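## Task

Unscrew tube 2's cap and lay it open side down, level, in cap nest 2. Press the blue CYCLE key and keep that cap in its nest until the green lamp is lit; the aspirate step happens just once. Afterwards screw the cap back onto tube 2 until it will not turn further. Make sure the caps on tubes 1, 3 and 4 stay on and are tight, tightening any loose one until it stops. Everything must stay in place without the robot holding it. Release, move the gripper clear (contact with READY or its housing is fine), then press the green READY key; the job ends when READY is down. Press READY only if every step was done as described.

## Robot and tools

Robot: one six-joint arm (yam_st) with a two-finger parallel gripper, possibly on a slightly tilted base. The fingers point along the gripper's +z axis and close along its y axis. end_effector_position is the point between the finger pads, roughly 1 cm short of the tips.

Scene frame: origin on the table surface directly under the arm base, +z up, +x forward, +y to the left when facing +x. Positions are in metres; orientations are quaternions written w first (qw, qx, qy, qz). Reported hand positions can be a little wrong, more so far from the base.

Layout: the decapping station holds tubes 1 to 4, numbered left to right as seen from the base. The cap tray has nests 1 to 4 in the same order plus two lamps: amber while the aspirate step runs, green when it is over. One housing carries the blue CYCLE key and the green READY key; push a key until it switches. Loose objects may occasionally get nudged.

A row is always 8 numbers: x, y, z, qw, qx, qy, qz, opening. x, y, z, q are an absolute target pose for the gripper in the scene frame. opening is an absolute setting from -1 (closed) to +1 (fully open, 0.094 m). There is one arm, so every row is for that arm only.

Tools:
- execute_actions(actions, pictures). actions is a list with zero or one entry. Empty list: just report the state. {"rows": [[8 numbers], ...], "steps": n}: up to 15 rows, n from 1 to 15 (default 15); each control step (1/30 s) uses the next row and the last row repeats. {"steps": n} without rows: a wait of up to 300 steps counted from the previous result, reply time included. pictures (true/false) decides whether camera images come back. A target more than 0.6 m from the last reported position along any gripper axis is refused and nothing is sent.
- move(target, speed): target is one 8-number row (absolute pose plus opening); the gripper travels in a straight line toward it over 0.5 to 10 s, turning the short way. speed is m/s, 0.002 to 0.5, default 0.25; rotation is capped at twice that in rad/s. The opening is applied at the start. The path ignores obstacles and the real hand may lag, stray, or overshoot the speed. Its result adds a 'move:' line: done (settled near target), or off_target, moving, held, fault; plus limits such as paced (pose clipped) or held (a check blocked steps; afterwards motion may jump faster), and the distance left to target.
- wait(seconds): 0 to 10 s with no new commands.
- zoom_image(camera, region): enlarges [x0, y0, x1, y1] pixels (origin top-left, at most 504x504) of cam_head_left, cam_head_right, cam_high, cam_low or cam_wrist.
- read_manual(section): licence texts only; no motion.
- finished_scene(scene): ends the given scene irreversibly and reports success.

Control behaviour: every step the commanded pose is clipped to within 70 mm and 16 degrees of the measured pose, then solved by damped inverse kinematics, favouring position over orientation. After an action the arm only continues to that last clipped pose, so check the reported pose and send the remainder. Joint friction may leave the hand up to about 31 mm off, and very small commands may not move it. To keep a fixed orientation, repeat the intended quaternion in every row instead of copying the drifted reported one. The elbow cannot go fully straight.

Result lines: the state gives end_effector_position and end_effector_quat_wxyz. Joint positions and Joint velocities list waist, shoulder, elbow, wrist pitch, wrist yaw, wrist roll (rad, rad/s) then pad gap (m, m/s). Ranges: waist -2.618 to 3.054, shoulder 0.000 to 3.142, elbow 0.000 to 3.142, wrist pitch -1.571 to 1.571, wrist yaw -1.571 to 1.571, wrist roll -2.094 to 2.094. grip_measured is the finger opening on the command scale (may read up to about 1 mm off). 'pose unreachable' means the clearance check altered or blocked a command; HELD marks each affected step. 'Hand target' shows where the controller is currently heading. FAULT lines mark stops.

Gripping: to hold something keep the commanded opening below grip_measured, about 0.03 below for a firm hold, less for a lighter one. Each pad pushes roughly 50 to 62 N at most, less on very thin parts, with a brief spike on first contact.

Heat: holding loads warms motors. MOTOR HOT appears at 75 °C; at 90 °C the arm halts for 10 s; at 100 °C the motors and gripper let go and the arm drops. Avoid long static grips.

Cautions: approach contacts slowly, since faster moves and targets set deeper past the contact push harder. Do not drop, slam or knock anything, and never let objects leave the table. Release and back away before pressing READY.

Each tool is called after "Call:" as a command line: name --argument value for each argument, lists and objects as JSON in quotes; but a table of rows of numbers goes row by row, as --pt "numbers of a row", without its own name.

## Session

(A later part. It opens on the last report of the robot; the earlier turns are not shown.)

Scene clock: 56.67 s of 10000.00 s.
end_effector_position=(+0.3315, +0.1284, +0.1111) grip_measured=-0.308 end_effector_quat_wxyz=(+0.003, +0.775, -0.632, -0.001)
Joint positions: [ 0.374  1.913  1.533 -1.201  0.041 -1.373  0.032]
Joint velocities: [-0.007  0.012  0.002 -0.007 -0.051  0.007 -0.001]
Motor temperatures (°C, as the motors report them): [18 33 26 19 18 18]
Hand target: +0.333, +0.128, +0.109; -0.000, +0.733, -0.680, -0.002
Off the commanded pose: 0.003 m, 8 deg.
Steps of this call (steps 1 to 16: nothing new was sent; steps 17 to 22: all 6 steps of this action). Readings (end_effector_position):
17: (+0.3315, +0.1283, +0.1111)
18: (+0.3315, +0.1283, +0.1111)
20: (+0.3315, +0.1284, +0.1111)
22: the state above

Tight. To tube 3 (0.307,0.174).

Call:
execute_actions --actions '[{"rows":[[0.332,0.128,0.111,0,-0.775,0.632,0,0.2],[0.332,0.128,0.111,0,-0.775,0.632,0,0.2],[0.332,0.128,0.111,0,-0.775,0.632,0,0.2],[0.332,0.128,0.111,0,-0.775,0.632,0,0.2],[0.332,0.128,0.111,0,-0.775,0.632,0,0.2],[0.332,0.128,0.111,0,-0.82,0.57,0,0.2],[0.332,0.128,0.111,0,-0.857,0.515,0,0.2]],"steps":13}]' --pictures false

Call:
move --target '[0.306,0.177,0.111,0,-0.857,0.515,0,0.2]' --speed 0.1

Scene clock: 58.20 s of 10000.00 s.
end_effector_position=(+0.3316, +0.1284, +0.1111) grip_measured=+0.198 end_effector_quat_wxyz=(+0.003, +0.839, -0.545, -0.001)
Joint positions: [ 0.374  1.913  1.533 -1.201  0.042 -1.591  0.056]
Joint velocities: [-0.012  0.002  0.007  0.022  0.022 -0.418 -0.001]
Motor temperatures (°C, as the motors report them): [18 33 26 19 18 18]
Hand target: +0.332, +0.128, +0.111; +0.001, +0.856, -0.516, +0.000
Off the commanded pose: 0.001 m, 4 deg.
Steps of this call (steps 1 to 33: nothing new was sent; steps 34 to 46: all 13 steps of this action). Readings (end_effector_position):
34: (+0.3315, +0.1285, +0.1111)
35: (+0.3315, +0.1285, +0.1111)
37: (+0.3315, +0.1285, +0.1111)
41: (+0.3316, +0.1284, +0.1111)
46: the state above

Scene clock: 59.63 s of 10000.00 s.
end_effector_position=(+0.3079, +0.1769, +0.1132) grip_measured=+0.198 end_effector_quat_wxyz=(+0.001, +0.860, -0.511, +0.001)
Joint positions: [ 0.527  1.913  1.533 -1.201  0.042 -1.519  0.056]
Joint velocities: [ 0.007  0.012 -0.022 -0.007 -0.051 -0.022 -0.001]
Motor temperatures (°C, as the motors report them): [18 33 26 19 18 18]
Hand target: +0.305, +0.177, +0.111; +0.001, +0.857, -0.515, +0.000
Off the commanded pose: 0.003 m, 1 deg.
move: done
camera_calibration (this result's frames):
cam_wrist: T_world_to_cam=[[0.760383, 0.648934, 0.0265122, -0.356797], [0.529144, -0.642657, 0.554075, -0.0814455], [0.376596, -0.40728, -0.832044, 0.147019], [0, 0, 0, 1]] pos_world=[0.259032, 0.239074, 0.176912]

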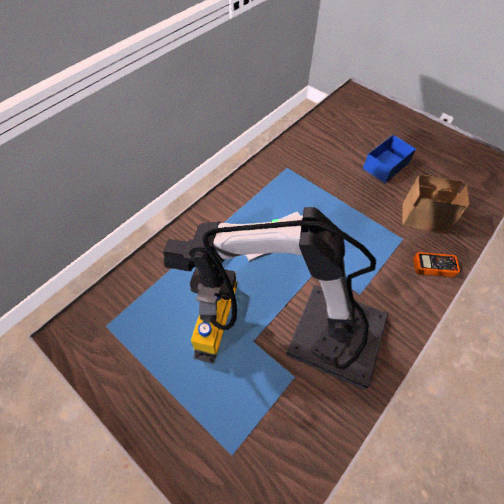

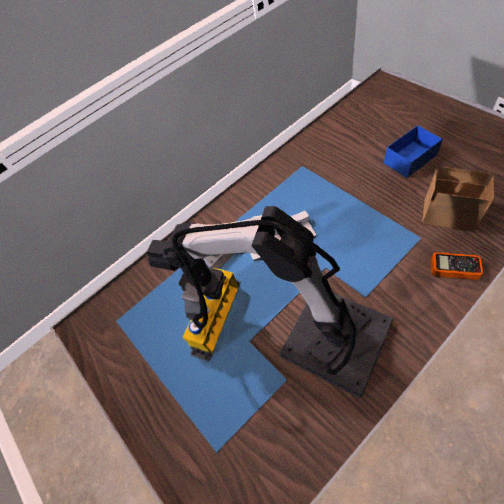

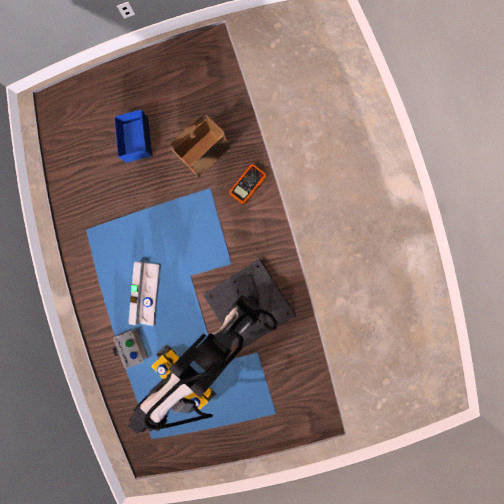

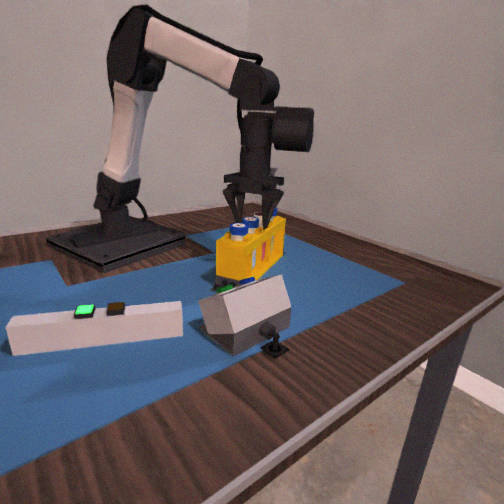

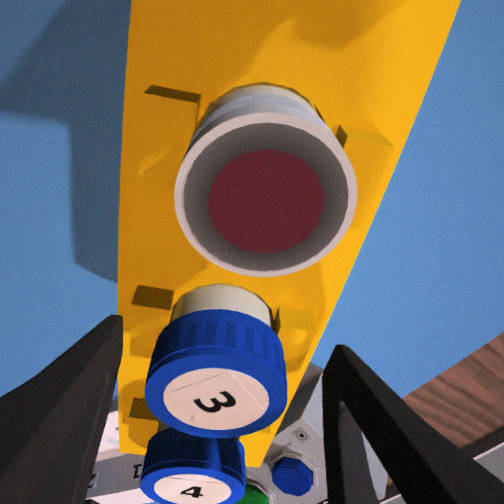

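Call:
execute_actions --actions '[{"rows":[[0.306,0.170,0.108,0,-0.857,0.515,0,0.2],[0.306,0.170,0.108,0,-0.857,0.515,0,0.2],[0.306,0.170,0.108,0,-0.857,0.515,0,0.2],[0.306,0.170,0.108,0,-0.857,0.515,0,0.2],[0.306,0.170,0.108,0,-0.857,0.515,0,0.2],[0.306,0.173,0.108,0,-0.857,0.515,0,-0.36]],"steps":15}]' --pictures false

Call:
execute_actions --actions '[{"rows":[[0.307,0.174,0.108,0,-0.799,0.602,0,-0.36]],"steps":10}]' --pictures false

Call:
execute_actions --actions '[{"rows":[[0.307,0.174,0.108,0,-0.731,0.682,0,-0.36]],"steps":15}]' --pictures false

Scene clock: 61.70 s of 10000.00 s.
end_effector_position=(+0.3072, +0.1736, +0.1067) grip_measured=+0.018 end_effector_quat_wxyz=(+0.002, +0.857, -0.515, +0.001)
Joint positions: [ 0.519  1.911  1.504 -1.177  0.043 -1.517  0.048]
Joint velocities: [ 0.002 -0.007 -0.017 -0.007 -0.022  0.051 -0.002]
Motor temperatures (°C, as the motors report them): [18 34 26 19 18 18]
Hand target: +0.306, +0.173, +0.108; -0.000, +0.857, -0.515, -0.000
Off the commanded pose: 0.002 m, 0 deg.
Steps of this call (steps 1 to 47: nothing new was sent; steps 48 to 62: all 15 steps of this action). Readings (end_effector_position):
48: (+0.3078, +0.1767, +0.1124)
49: (+0.3070, +0.1757, +0.1108)
51: (+0.3048, +0.1728, +0.1077)
55: (+0.3072, +0.1736, +0.1067)
62: the state above

Scene clock: 62.03 s of 10000.00 s.
end_effector_position=(+0.3073, +0.1734, +0.1067) grip_measured=+0.018 end_effector_quat_wxyz=(+0.003, +0.851, -0.526, +0.003)
Joint positions: [ 0.521  1.911  1.504 -1.177  0.048 -1.488  0.048]
Joint velocities: [-0.002  0.012  0.002 -0.022 -0.007  0.066 -0.   ]
Motor temperatures (°C, as the motors report them): [18 34 26 19 18 18]
Hand target: +0.307, +0.174, +0.108; -0.001, +0.802, -0.597, -0.002
Off the commanded pose: 0.001 m, 11 deg.
Steps of this call (steps 1 to 10: all 10 steps of this action). Readings (end_effector_position):
1: (+0.3072, +0.1735, +0.1067)
2: (+0.3073, +0.1734, +0.1067)
4: (+0.3072, +0.1735, +0.1067)
8: (+0.3073, +0.1734, +0.1067)
10: the state above

Scene clock: 62.53 s of 10000.00 s.
end_effector_position=(+0.3062, +0.1756, +0.1068) grip_measured=+0.020 end_effector_quat_wxyz=(+0.002, +0.819, -0.574, +0.002)
Joint positions: [ 0.527  1.911  1.504 -1.176  0.045 -1.368  0.048]
Joint velocities: [0.012 0.007 0.002 0.022 0.007 0.183 0.003]
Motor temperatures (°C, as the motors report them): [18 34 26 19 18 18]
Hand target: +0.307, +0.174, +0.108; -0.001, +0.741, -0.671, -0.005
Off the commanded pose: 0.002 m, 16 deg; orientation clipped at the last step of the last action.
Steps of this call (steps 1 to 15: all 15 steps of this action). Readings (end_effector_position):
1: (+0.3072, +0.1736, +0.1067)
2: (+0.3070, +0.1739, +0.1067)
4: (+0.3068, +0.1742, +0.1067)
8: (+0.3064, +0.1749, +0.1067)
15: the state above

Too low—gripped the clamp tabs. Open and rise.

Call:
execute_actions --actions '[{"rows":[[0.307,0.174,0.107,0,-0.82,0.574,0,0.2],[0.307,0.174,0.107,0,-0.82,0.574,0,0.2],[0.307,0.174,0.107,0,-0.82,0.574,0,0.2],[0.307,0.174,0.107,0,-0.82,0.574,0,0.2],[0.307,0.173,0.117,0,-0.857,0.515,0,0.2]],"steps":15}]' --pictures false

Scene clock: 63.70 s of 10000.00 s.
end_effector_position=(+0.3041, +0.1750, +0.1090) grip_measured=+0.198 end_effector_quat_wxyz=(+0.005, +0.853, -0.522, -0.003)
Joint positions: [ 0.526  1.911  1.513 -1.196  0.039 -1.492  0.056]
Joint velocities: [ 0.002  0.002  0.002 -0.066  0.066 -0.081 -0.001]
Motor temperatures (°C, as the motors report them): [18 34 26 19 18 18]
Hand target: +0.307, +0.173, +0.117; -0.000, +0.857, -0.515, +0.000
Off the commanded pose: 0.009 m, 1 deg.
Steps of this call (steps 1 to 20: nothing new was sent; steps 21 to 35: all 15 steps of this action). Readings (end_effector_position):
21: (+0.3057, +0.1769, +0.1068)
22: (+0.3059, +0.1767, +0.1068)
24: (+0.3061, +0.1764, +0.1067)
28: (+0.3053, +0.1758, +0.1083)
35: the state above

Call:
execute_actions --actions '[{"rows":[[0.309,0.172,0.120,0,-0.857,0.515,0,0.2]],"steps":10}]' --pictures false

Scene clock: 64.97 s of 10000.00 s.
end_effector_position=(+0.3066, +0.1740, +0.1135) grip_measured=+0.198 end_effector_quat_wxyz=(+0.004, +0.856, -0.517, -0.002)
Joint positions: [ 0.52   1.911  1.531 -1.21   0.039 -1.511  0.056]
Joint velocities: [ 0.002 -0.007 -0.002 -0.037  0.007  0.007  0.001]
Motor temperatures (°C, as the motors report them): [18 34 26 19 18 18]
Hand target: +0.309, +0.172, +0.120; -0.000, +0.857, -0.515, +0.000
Off the commanded pose: 0.007 m, 1 deg.
Steps of this call (steps 1 to 28: nothing new was sent; steps 29 to 38: all 10 steps of this action). Readings (end_effector_position):
29: (+0.3038, +0.1747, +0.1098)
30: (+0.3041, +0.1745, +0.1107)
32: (+0.3060, +0.1746, +0.1127)
36: (+0.3070, +0.1742, +0.1135)
38: the state above

Call:
execute_actions --actions '[{"rows":[[0.307,0.174,0.113,0,-0.857,0.515,0,-0.36]],"steps":10}]' --pictures false

Call:
execute_actions --actions '[{"rows":[[0.307,0.174,0.111,0,-0.799,0.602,0,-0.36]],"steps":10}]' --pictures false

Call:
execute_actions --actions '[{"rows":[[0.307,0.174,0.111,0,-0.731,0.682,0,-0.36]],"steps":15}]' --pictures false

Scene clock: 66.17 s of 10000.00 s.
end_effector_position=(+0.3070, +0.1742, +0.1135) grip_measured=-0.308 end_effector_quat_wxyz=(+0.003, +0.857, -0.516, -0.001)
Joint positions: [ 0.52   1.911  1.531 -1.208  0.039 -1.512  0.033]
Joint velocities: [ 0.032  0.012  0.007 -0.022 -0.066  0.051  0.   ]
Motor temperatures (°C, as the motors report them): [18 34 26 19 18 18]
Hand target: +0.307, +0.174, +0.113; +0.000, +0.857, -0.515, +0.000
Off the commanded pose: 0.001 m, 0 deg.
Steps of this call (steps 1 to 26: nothing new was sent; steps 27 to 36: all 10 steps of this action). Readings (end_effector_position):
27: (+0.3062, +0.1738, +0.1135)
28: (+0.3062, +0.1738, +0.1135)
30: (+0.3070, +0.1742, +0.1135)
34: (+0.3070, +0.1742, +0.1135)
36: the state above

Scene clock: 66.50 s of 10000.00 s.
end_effector_position=(+0.3070, +0.1742, +0.1135) grip_measured=-0.308 end_effector_quat_wxyz=(+0.003, +0.811, -0.586, -0.001)
Joint positions: [ 0.52   1.911  1.531 -1.208  0.039 -1.345  0.033]
Joint velocities: [ 0.017 -0.007  0.002 -0.037 -0.022  0.183  0.   ]
Motor temperatures (°C, as the motors report them): [18 34 26 19 18 18]
Hand target: +0.307, +0.174, +0.111; +0.000, +0.799, -0.601, -0.000
Off the commanded pose: 0.003 m, 2 deg.
Steps of this call (steps 1 to 10: all 10 steps of this action). Readings (end_effector_position):
1: (+0.3070, +0.1742, +0.1135)
2: (+0.3070, +0.1742, +0.1135)
4: (+0.3070, +0.1742, +0.1135)
8: (+0.3070, +0.1742, +0.1135)
10: the state above

Scene clock: 67.00 s of 10000.00 s.
end_effector_position=(+0.3070, +0.1744, +0.1135) grip_measured=-0.308 end_effector_quat_wxyz=(+0.003, +0.776, -0.631, -0.001)
Joint positions: [ 0.521  1.911  1.531 -1.208  0.04  -1.229  0.033]
Joint velocities: [-0.007  0.002 -0.012 -0.037 -0.022  0.037  0.   ]
Motor temperatures (°C, as the motors report them): [18 34 26 19 18 18]
Hand target: +0.307, +0.174, +0.111; +0.000, +0.733, -0.680, -0.002
Off the commanded pose: 0.003 m, 8 deg.
Steps of this call (steps 1 to 15: all 15 steps of this action). Readings (end_effector_position):
1: (+0.3070, +0.1742, +0.1135)
2: (+0.3070, +0.1742, +0.1135)
4: (+0.3071, +0.1740, +0.1135)
8: (+0.3071, +0.1742, +0.1135)
15: the state above

Tight. Tube 1 at (0.257,0.266).

Call:
execute_actions --actions '[{"rows":[[0.307,0.174,0.114,0,-0.775,0.632,0,0.3],[0.307,0.174,0.114,0,-0.775,0.632,0,0.3],[0.307,0.174,0.114,0,-0.775,0.632,0,0.3],[0.307,0.174,0.114,0,-0.775,0.632,0,0.3],[0.307,0.174,0.114,0,-0.857,0.515,0,0.3]],"steps":14}]' --pictures false

Call:
move --target '[0.257,0.266,0.113,0,-0.857,0.515,0,0.3]' --speed 0.1

Scene clock: 68.53 s of 10000.00 s.
end_effector_position=(+0.3072, +0.1742, +0.1135) grip_measured=+0.298 end_effector_quat_wxyz=(+0.003, +0.845, -0.534, -0.000)
Joint positions: [ 0.521  1.911  1.531 -1.207  0.042 -1.469  0.061]
Joint velocities: [-0.002  0.007  0.007  0.007  0.037 -0.227  0.   ]
Motor temperatures (°C, as the motors report them): [18 34 26 19 18 18]
Hand target: +0.307, +0.174, +0.114; +0.000, +0.857, -0.516, +0.000
Off the commanded pose: 0.001 m, 3 deg.
Steps of this call (steps 1 to 32: nothing new was sent; steps 33 to 46: all 14 steps of this action). Readings (end_effector_position):
33: (+0.3070, +0.1744, +0.1135)
34: (+0.3070, +0.1744, +0.1135)
36: (+0.3070, +0.1744, +0.1135)
40: (+0.3072, +0.1742, +0.1135)
46: the state above

Scene clock: 70.37 s of 10000.00 s.
end_effector_position=(+0.2558, +0.2633, +0.1131) grip_measured=+0.298 end_effector_quat_wxyz=(-0.003, +0.860, -0.511, +0.004)
Joint positions: [ 0.803  1.967  1.592 -1.209  0.042 -1.243  0.061]
Joint velocities: [-0.002  0.027  0.002  0.007 -0.051  0.051 -0.001]
Motor temperatures (°C, as the motors report them): [18 34 26 19 18 18]
Hand target: +0.256, +0.265, +0.113; +0.001, +0.857, -0.515, +0.001
Off the commanded pose: 0.003 m, 1 deg.
move: done
camera_calibration (this result's frames):
cam_wrist: T_world_to_cam=[[0.759947, 0.649045, 0.0349588, -0.374129], [0.52466, -0.64428, 0.556448, 0.00304452], [0.383683, -0.404529, -0.830147, 0.199029], [0, 0, 0, 1]] pos_world=[0.206357, 0.325301, 0.176608]

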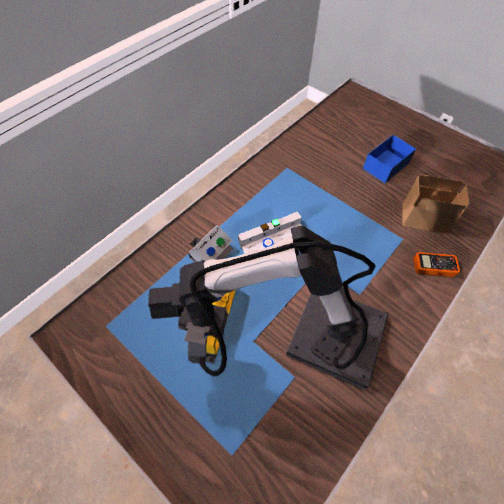

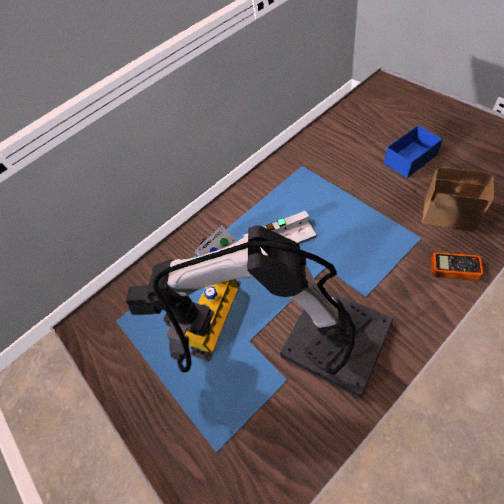

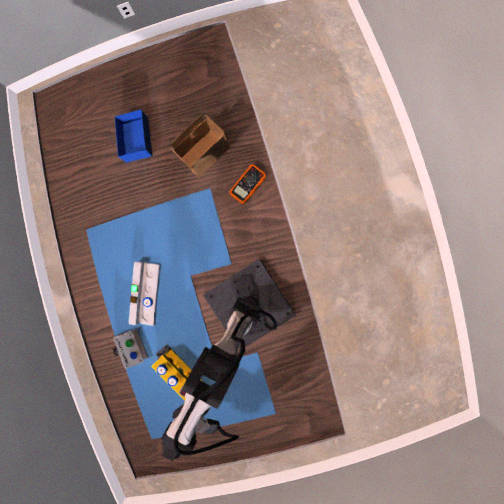

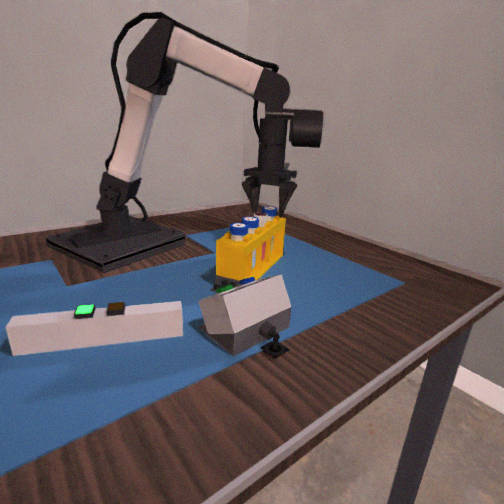

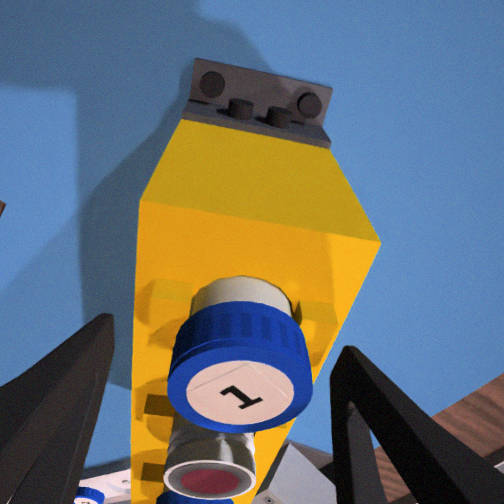

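Call:
execute_actions --actions '[{"rows":[[0.258,0.267,0.113,0,-0.857,0.515,0,-0.36]],"steps":11}]' --pictures false

Call:
execute_actions --actions '[{"rows":[[0.257,0.266,0.111,0,-0.799,0.602,0,-0.36]],"steps":10}]' --pictures false

Call:
execute_actions --actions '[{"rows":[[0.257,0.266,0.111,0,-0.731,0.682,0,-0.36]],"steps":15}]' --pictures false

Scene clock: 71.73 s of 10000.00 s.
end_effector_position=(+0.2580, +0.2651, +0.1135) grip_measured=-0.307 end_effector_quat_wxyz=(-0.004, +0.859, -0.512, +0.006)
Joint positions: [ 0.803  1.975  1.604 -1.21   0.044 -1.239  0.033]
Joint velocities: [-0.012 -0.017  0.012  0.066 -0.022 -0.022 -0.002]
Motor temperatures (°C, as the motors report them): [18 34 26 19 18 18]
Hand target: +0.258, +0.267, +0.113; -0.000, +0.857, -0.515, +0.000
Off the commanded pose: 0.002 m, 1 deg.
Steps of this call (steps 1 to 30: nothing new was sent; steps 31 to 41: all 11 steps of this action). Readings (end_effector_position):
31: (+0.2557, +0.2633, +0.1133)
32: (+0.2563, +0.2639, +0.1136)
34: (+0.2579, +0.2651, +0.1134)
38: (+0.2580, +0.2651, +0.1135)
41: the state above

Scene clock: 72.07 s of 10000.00 s.
end_effector_position=(+0.2579, +0.2650, +0.1135) grip_measured=-0.307 end_effector_quat_wxyz=(-0.004, +0.811, -0.585, +0.005)
Joint positions: [ 0.803  1.975  1.604 -1.21   0.044 -1.066  0.033]
Joint velocities: [ 0.007  0.002 -0.012 -0.037  0.051  0.139  0.   ]
Motor temperatures (°C, as the motors report them): [18 34 27 19 18 18]
Hand target: +0.257, +0.266, +0.111; -0.000, +0.799, -0.601, +0.000
Off the commanded pose: 0.003 m, 3 deg.
Steps of this call (steps 1 to 10: all 10 steps of this action). Readings (end_effector_position):
1: (+0.2580, +0.2651, +0.1135)
2: (+0.2580, +0.2651, +0.1135)
4: (+0.2579, +0.2651, +0.1135)
8: (+0.2579, +0.2650, +0.1135)
10: the state above

Scene clock: 72.57 s of 10000.00 s.
end_effector_position=(+0.2577, +0.2649, +0.1135) grip_measured=-0.308 end_effector_quat_wxyz=(-0.004, +0.770, -0.638, +0.005)
Joint positions: [ 0.803  1.975  1.604 -1.211  0.044 -0.931  0.033]
Joint velocities: [-0.012 -0.017  0.002  0.022 -0.022 -0.051 -0.001]
Motor temperatures (°C, as the motors report them): [18 34 27 19 18 18]
Hand target: +0.257, +0.266, +0.111; -0.000, +0.733, -0.680, -0.001
Off the commanded pose: 0.003 m, 7 deg.
Steps of this call (steps 1 to 15: all 15 steps of this action). Readings (end_effector_position):
1: (+0.2578, +0.2650, +0.1135)
2: (+0.2578, +0.2650, +0.1135)
4: (+0.2578, +0.2649, +0.1135)
8: (+0.2578, +0.2649, +0.1135)
15: the state above

Call:
execute_actions --actions '[{"rows":[[0.258,0.265,0.114,0,-0.77,0.638,0,0.0]],"steps":6}]' --pictures false

Call:
move --target '[0.258,0.265,0.155,0,-0.77,0.638,0,0.0]' --speed 0.2

Call:
move --target '[0.35,-0.07,0.15,0,0.199,0.98,0,0.0]' --speed 0.45

Call:
move --target '[0.354,-0.101,0.06,0,0.199,0.98,0,0.0]' --speed 0.2

Scene clock: 73.77 s of 10000.00 s.
end_effector_position=(+0.2573, +0.2646, +0.1135) grip_measured=-0.003 end_effector_quat_wxyz=(-0.003, +0.770, -0.638, +0.004)
Joint positions: [ 0.803  1.975  1.604 -1.213  0.043 -0.93   0.047]
Joint velocities: [ 0.017  0.002 -0.007 -0.007  0.066 -0.051  0.001]
Motor temperatures (°C, as the motors report them): [18 34 27 19 18 18]
Hand target: +0.258, +0.265, +0.114; -0.000, +0.770, -0.638, +0.000
Off the commanded pose: 0.001 m, 1 deg.
Steps of this call (steps 1 to 30: nothing new was sent; steps 31 to 36: all 6 steps of this action). Readings (end_effector_position):
31: (+0.2576, +0.2648, +0.1135)
32: (+0.2576, +0.2648, +0.1135)
34: (+0.2574, +0.2647, +0.1135)
36: the state above

Scene clock: 75.00 s of 10000.00 s.
end_effector_position=(+0.2588, +0.2643, +0.1539) grip_measured=-0.002 end_effector_quat_wxyz=(-0.002, +0.770, -0.638, +0.004)
Joint positions: [ 0.803  1.975  1.764 -1.375  0.043 -0.93   0.047]
Joint velocities: [-0.007  0.002  0.002 -0.051 -0.051 -0.022 -0.001]
Motor temperatures (°C, as the motors report them): [18 34 27 19 18 18]
Hand target: +0.258, +0.266, +0.155; -0.000, +0.770, -0.638, -0.000
Off the commanded pose: 0.002 m, 1 deg.
move: done
camera_calibration (this result's frames):
cam_wrist: T_world_to_cam=[[0.922633, 0.384076, 0.0351395, -0.350589], [0.30139, -0.774844, 0.55568, 0.0717882], [0.240651, -0.502098, -0.830653, 0.294924], [0, 0, 0, 1]] pos_world=[0.230855, 0.338358, 0.217408]

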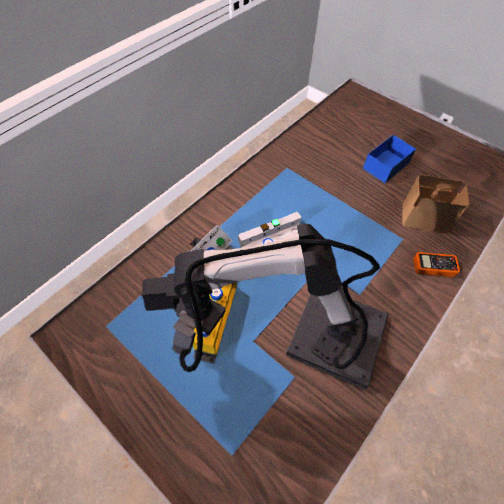

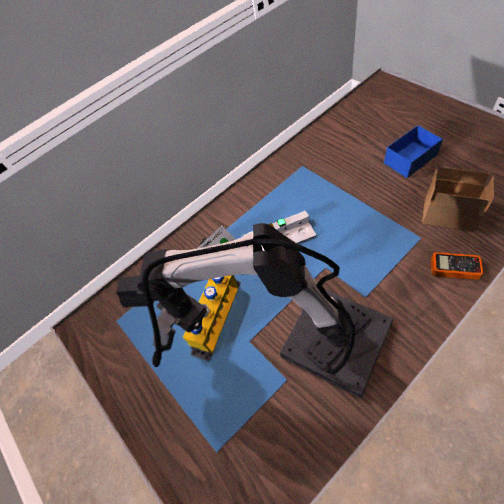

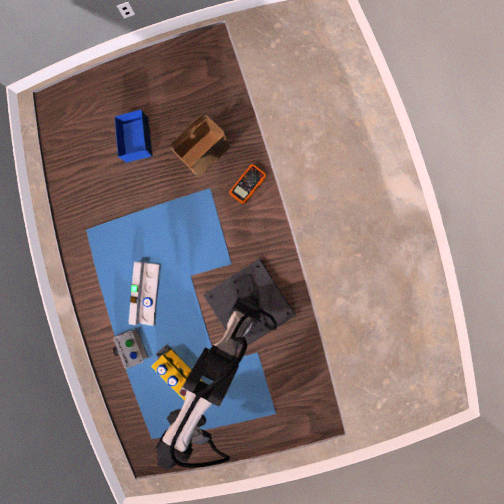

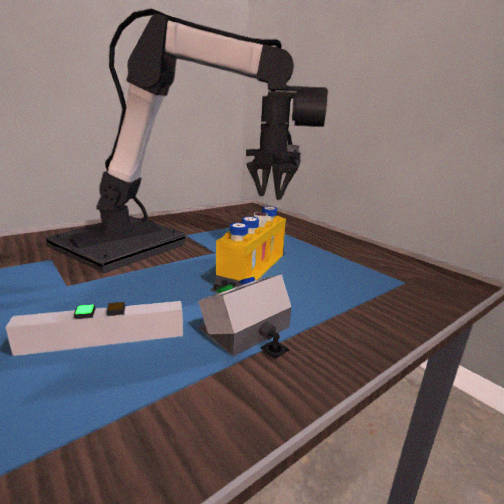

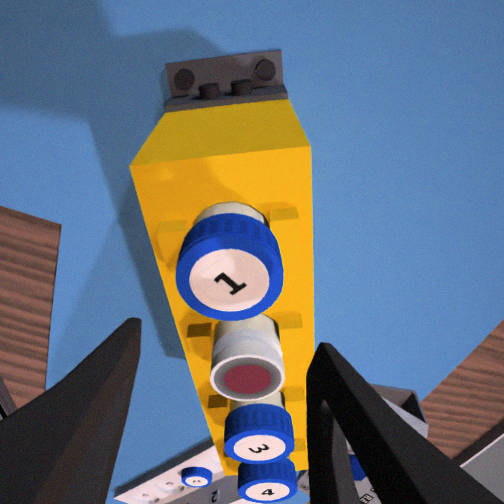

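Scene clock: 78.03 s of 10000.00 s.
end_effector_position=(+0.3531, -0.0705, +0.1503) grip_measured=-0.002 end_effector_quat_wxyz=(+0.004, +0.192, +0.981, +0.002)
Joint positions: [-0.193  1.875  1.67  -1.339  0.033  0.217  0.047]
Joint velocities: [ 0.007 -0.027 -0.002 -0.022 -0.007  0.11  -0.   ]
Motor temperatures (°C, as the motors report them): [18 34 27 19 18 18]
Hand target: +0.355, -0.070, +0.150; +0.000, +0.199, +0.980, +0.005
Off the commanded pose: 0.003 m, 1 deg.
move: done
camera_calibration (this result's frames):
cam_wrist: T_world_to_cam=[[-0.178367, -0.983692, 0.0231176, -0.0147146], [-0.82276, 0.16199, 0.544817, 0.250584], [-0.539677, 0.0781575, -0.838236, 0.418745], [0, 0, 0, 1]] pos_world=[0.429533, -0.0877948, 0.214825]

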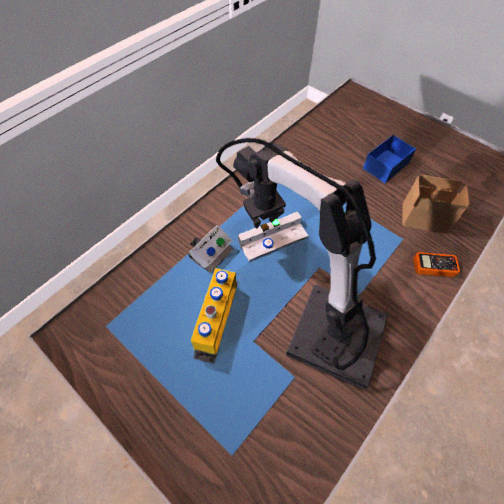

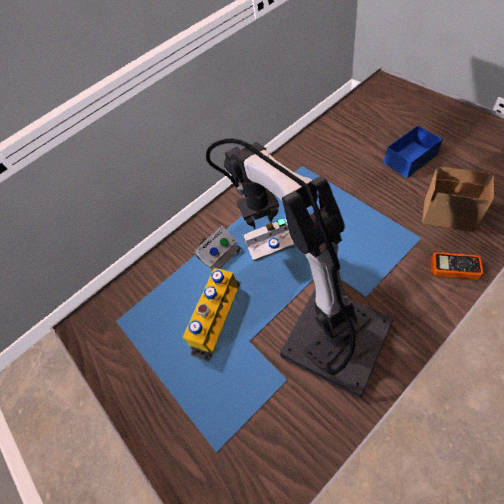

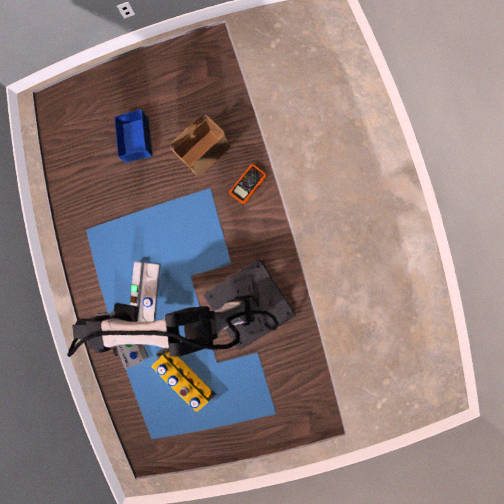

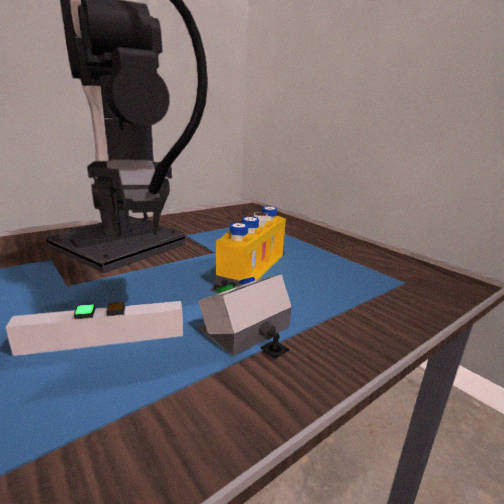

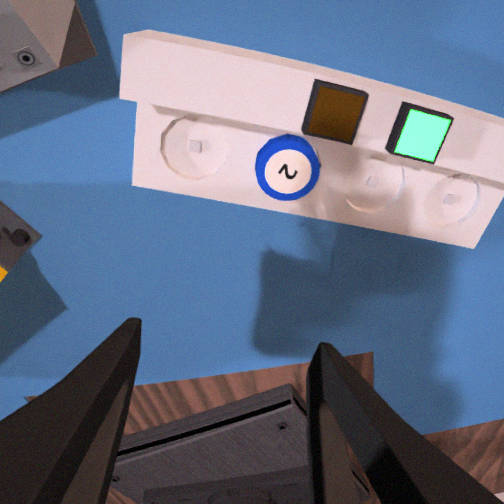

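Scene clock: 79.17 s of 10000.00 s.
end_effector_position=(+0.3523, -0.0988, +0.0636) grip_measured=-0.002 end_effector_quat_wxyz=(-0.002, +0.202, +0.979, +0.001)
Joint positions: [-0.279  1.952  1.431 -1.032  0.033  0.152  0.047]
Joint velocities: [ 0.007 -0.012 -0.017  0.051  0.066  0.022 -0.   ]
Motor temperatures (°C, as the motors report them): [18 34 27 19 18 18]
Hand target: +0.353, -0.101, +0.060; +0.000, +0.199, +0.980, +0.000
Off the commanded pose: 0.005 m, 0 deg.
move: done
camera_calibration (this result's frames):
cam_wrist: T_world_to_cam=[[-0.19796, -0.979899, 0.0247004, -0.0334935], [-0.813077, 0.178229, 0.554202, 0.299364], [-0.547464, 0.0896268, -0.832016, 0.35136], [0, 0, 0, 1]] pos_world=[0.429133, -0.117667, 0.127256]

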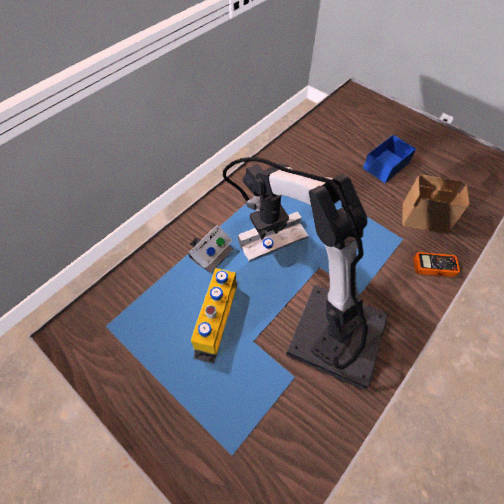

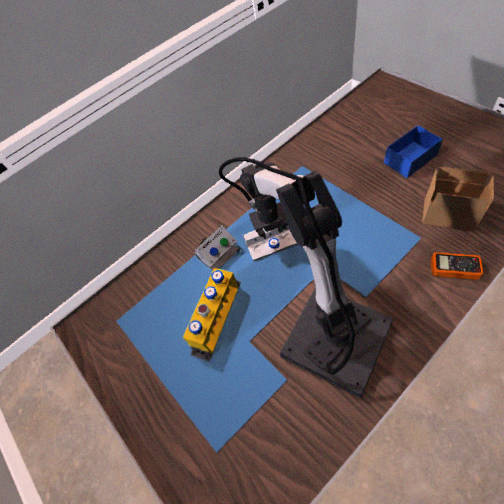

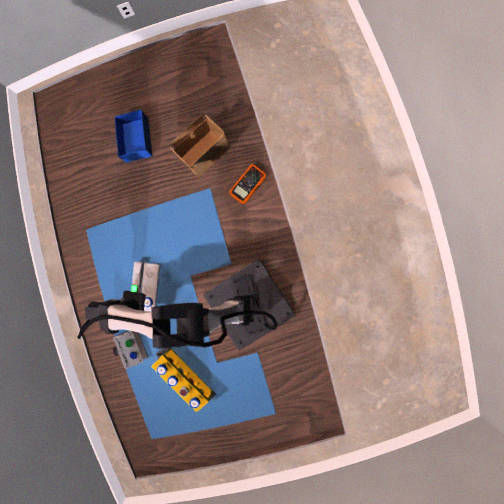

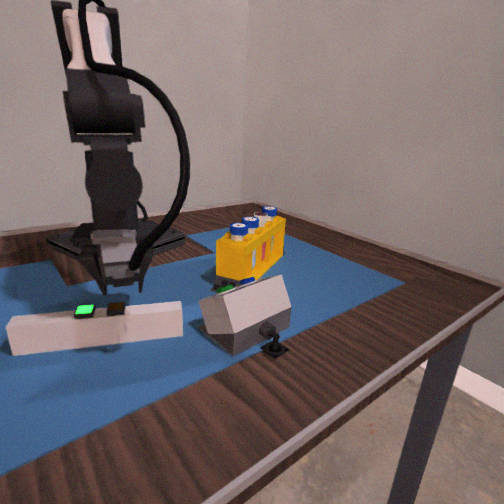

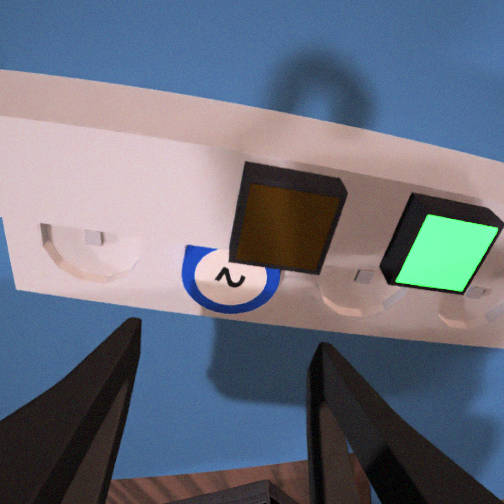

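Call:
move --target '[0.352,-0.099,0.014,0,0.199,0.98,0,0.0]' --speed 0.05

Scene clock: 82.43 s of 10000.00 s.
end_effector_position=(+0.3532, -0.0975, +0.0212) grip_measured=-0.002 end_effector_quat_wxyz=(+0.004, +0.202, +0.979, +0.001)
Joint positions: [-0.279  2.005  1.327 -0.865  0.033  0.151  0.047]
Joint velocities: [-0.032 -0.002 -0.007 -0.007 -0.11  -0.007 -0.001]
Motor temperatures (°C, as the motors report them): [18 34 27 19 18 18]
Hand target: +0.351, -0.099, +0.014; -0.000, +0.199, +0.980, +0.000
Off the commanded pose: 0.007 m, 1 deg.
move: done
camera_calibration (this result's frames):
cam_wrist: T_world_to_cam=[[-0.197811, -0.979914, 0.0252722, -0.0310751], [-0.818629, 0.179324, 0.54561, 0.325598], [-0.539183, 0.0872388, -0.837658, 0.313374], [0, 0, 0, 1]] pos_world=[0.429363, -0.116177, 0.0856359]

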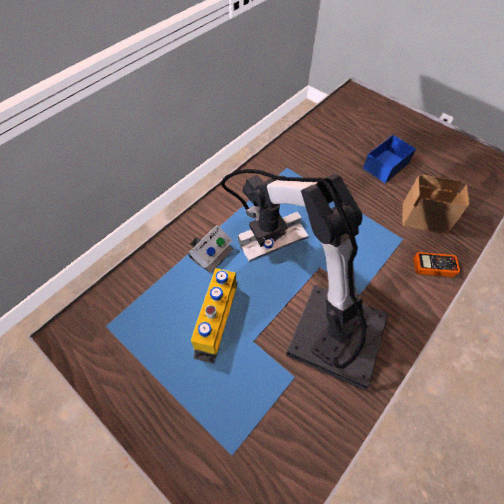

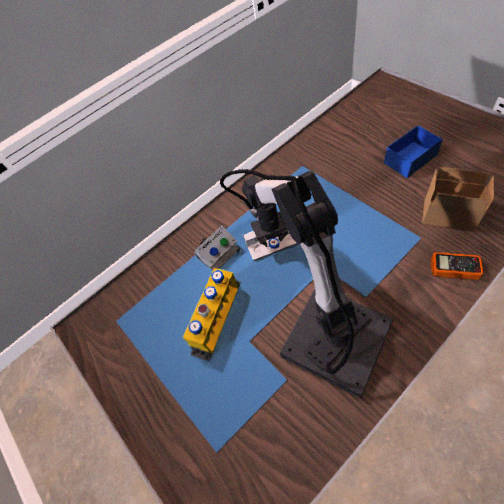

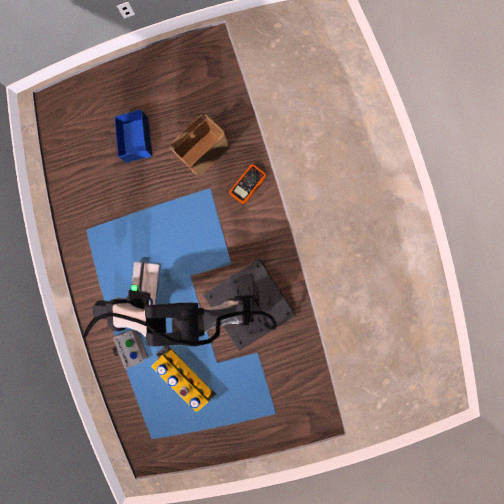

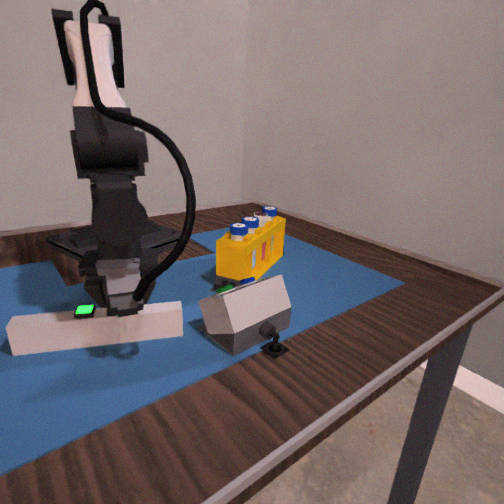

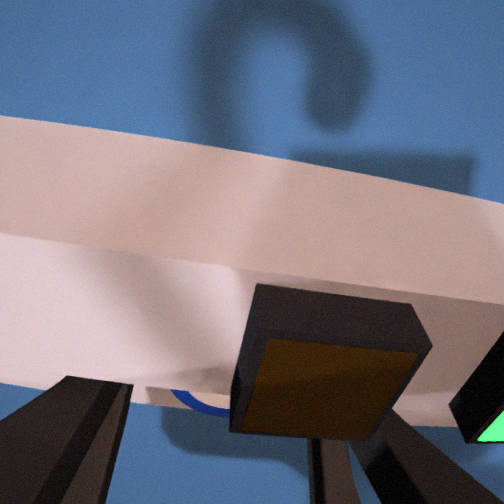

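Call:
execute_actions --actions '[{"rows":[[0.352,-0.099,0.016,0,0.199,0.98,0,-0.36]],"steps":9}]' --pictures false

Call:
move --target '[0.35,-0.095,0.16,0,0.199,0.98,0,-0.36]' --speed 0.2

Call:
move --target '[0.283,0.22,0.158,0,-0.809,0.588,0,-0.36]' --speed 0.4

Scene clock: 83.57 s of 10000.00 s.
end_effector_position=(+0.3531, -0.0993, +0.0211) grip_measured=-0.323 end_effector_quat_wxyz=(+0.004, +0.202, +0.979, -0.003)
Joint positions: [-0.28   2.005  1.327 -0.863  0.04   0.151  0.032]
Joint velocities: [ 0.007  0.022 -0.002 -0.037 -0.022  0.022 -0.001]
Motor temperatures (°C, as the motors report them): [18 34 27 19 18 18]
Hand target: +0.352, -0.099, +0.016; +0.000, +0.199, +0.980, -0.000
Off the commanded pose: 0.005 m, 1 deg.
Steps of this call (steps 1 to 25: nothing new was sent; steps 26 to 34: all 9 steps of this action). Readings (end_effector_position):
26: (+0.3535, -0.0976, +0.0212)
27: (+0.3531, -0.0989, +0.0212)
29: (+0.3531, -0.0993, +0.0211)
33: (+0.3531, -0.0993, +0.0211)
34: the state above

Scene clock: 85.20 s of 10000.00 s.
end_effector_position=(+0.3510, -0.0991, +0.1520) grip_measured=-0.323 end_effector_quat_wxyz=(-0.007, +0.198, +0.980, -0.002)
Joint positions: [-0.268  1.913  1.732 -1.383  0.04   0.154  0.032]
Joint velocities: [-0.007  0.022 -0.012 -0.051  0.007 -0.007 -0.001]
Motor temperatures (°C, as the motors report them): [18 34 27 19 18 18]
Hand target: +0.352, -0.096, +0.160; +0.000, +0.199, +0.980, +0.000
Off the commanded pose: 0.009 m, 1 deg.
move: done
camera_calibration (this result's frames):
cam_wrist: T_world_to_cam=[[-0.188906, -0.98149, 0.03149, -0.0406201], [-0.807403, 0.173493, 0.563915, 0.245438], [-0.55894, 0.0811019, -0.825232, 0.426415], [0, 0, 0, 1]] pos_world=[0.428835, -0.117033, 0.214764]

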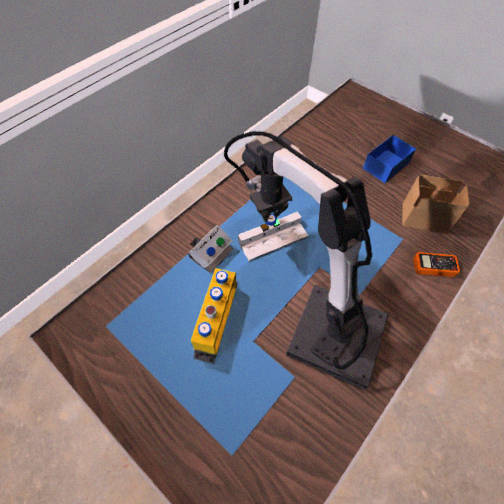

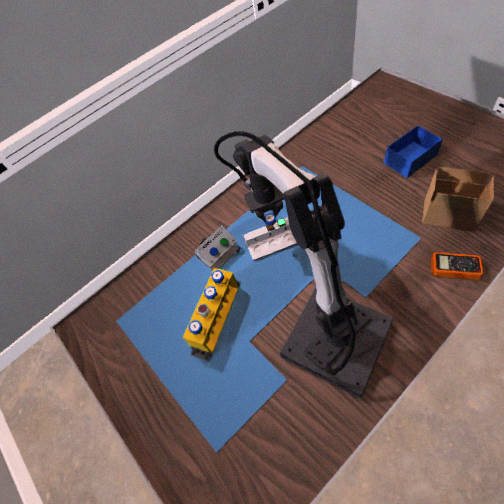

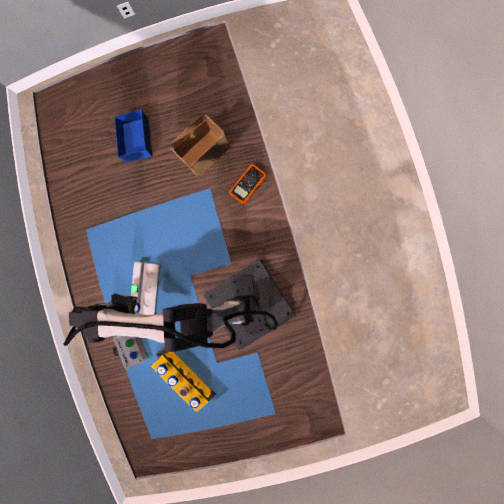

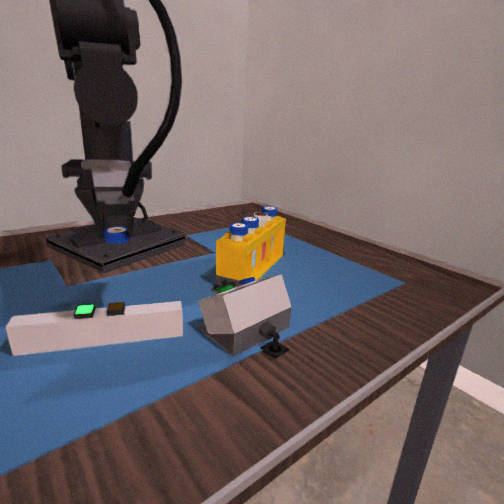

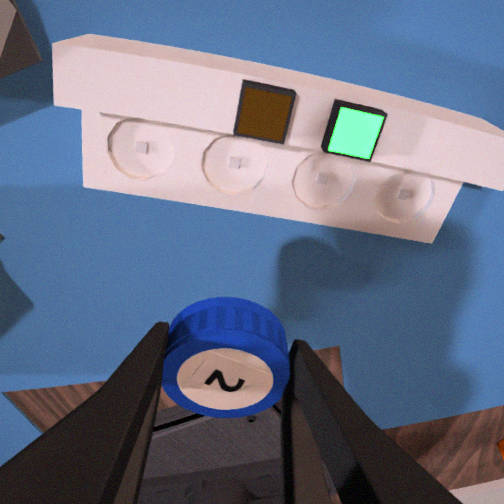

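Scene clock: 88.67 s of 10000.00 s.
end_effector_position=(+0.2783, +0.2184, +0.1582) grip_measured=-0.323 end_effector_quat_wxyz=(+0.001, +0.804, -0.594, +0.004)
Joint positions: [ 0.677  1.908  1.697 -1.375  0.046 -1.167  0.032]
Joint velocities: [ 0.007 -0.012 -0.007 -0.066 -0.007 -0.007  0.   ]
Motor temperatures (°C, as the motors report them): [18 34 27 19 18 18]
Hand target: +0.278, +0.221, +0.158; +0.005, +0.809, -0.588, +0.002
Off the commanded pose: 0.005 m, 1 deg.
move: done
camera_calibration (this result's frames):
cam_wrist: T_world_to_cam=[[0.874659, 0.483868, 0.0290449, -0.358616], [0.387204, -0.73346, 0.558668, -0.00545478], [0.291625, -0.477398, -0.828883, 0.250937], [0, 0, 0, 1]] pos_world=[0.242599, 0.289319, 0.221461]

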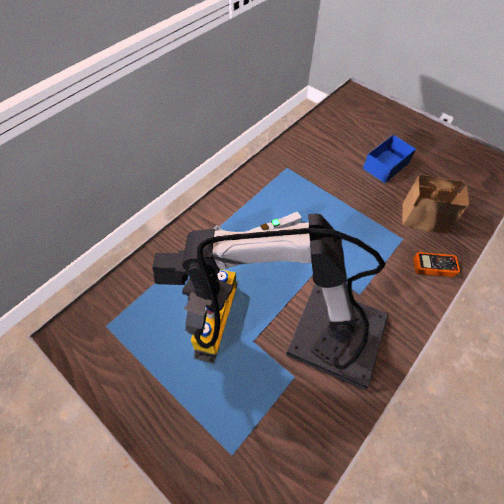

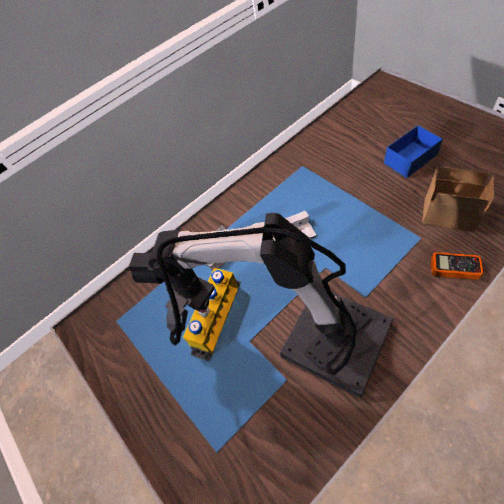

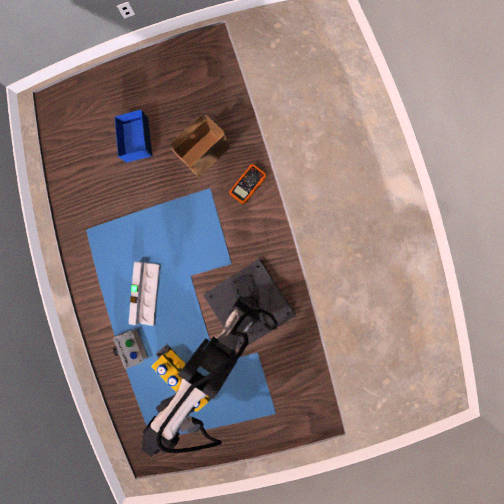

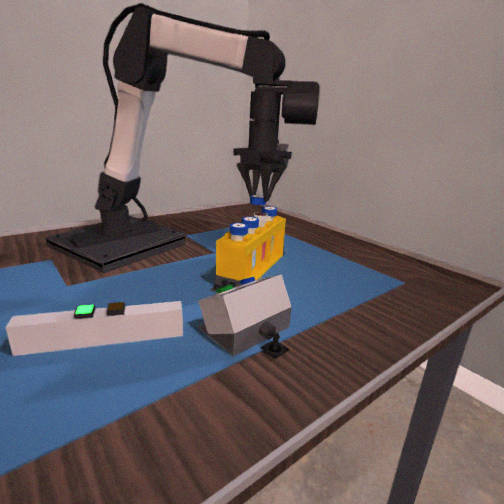

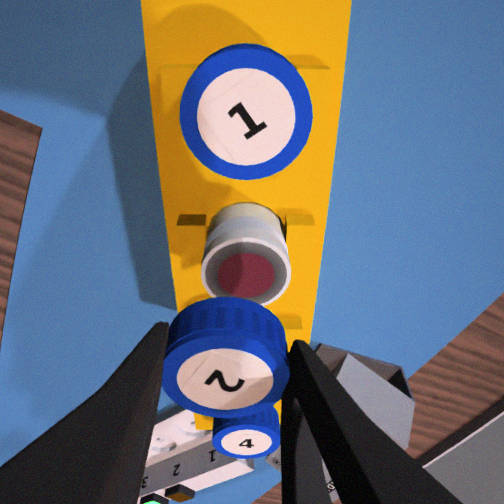

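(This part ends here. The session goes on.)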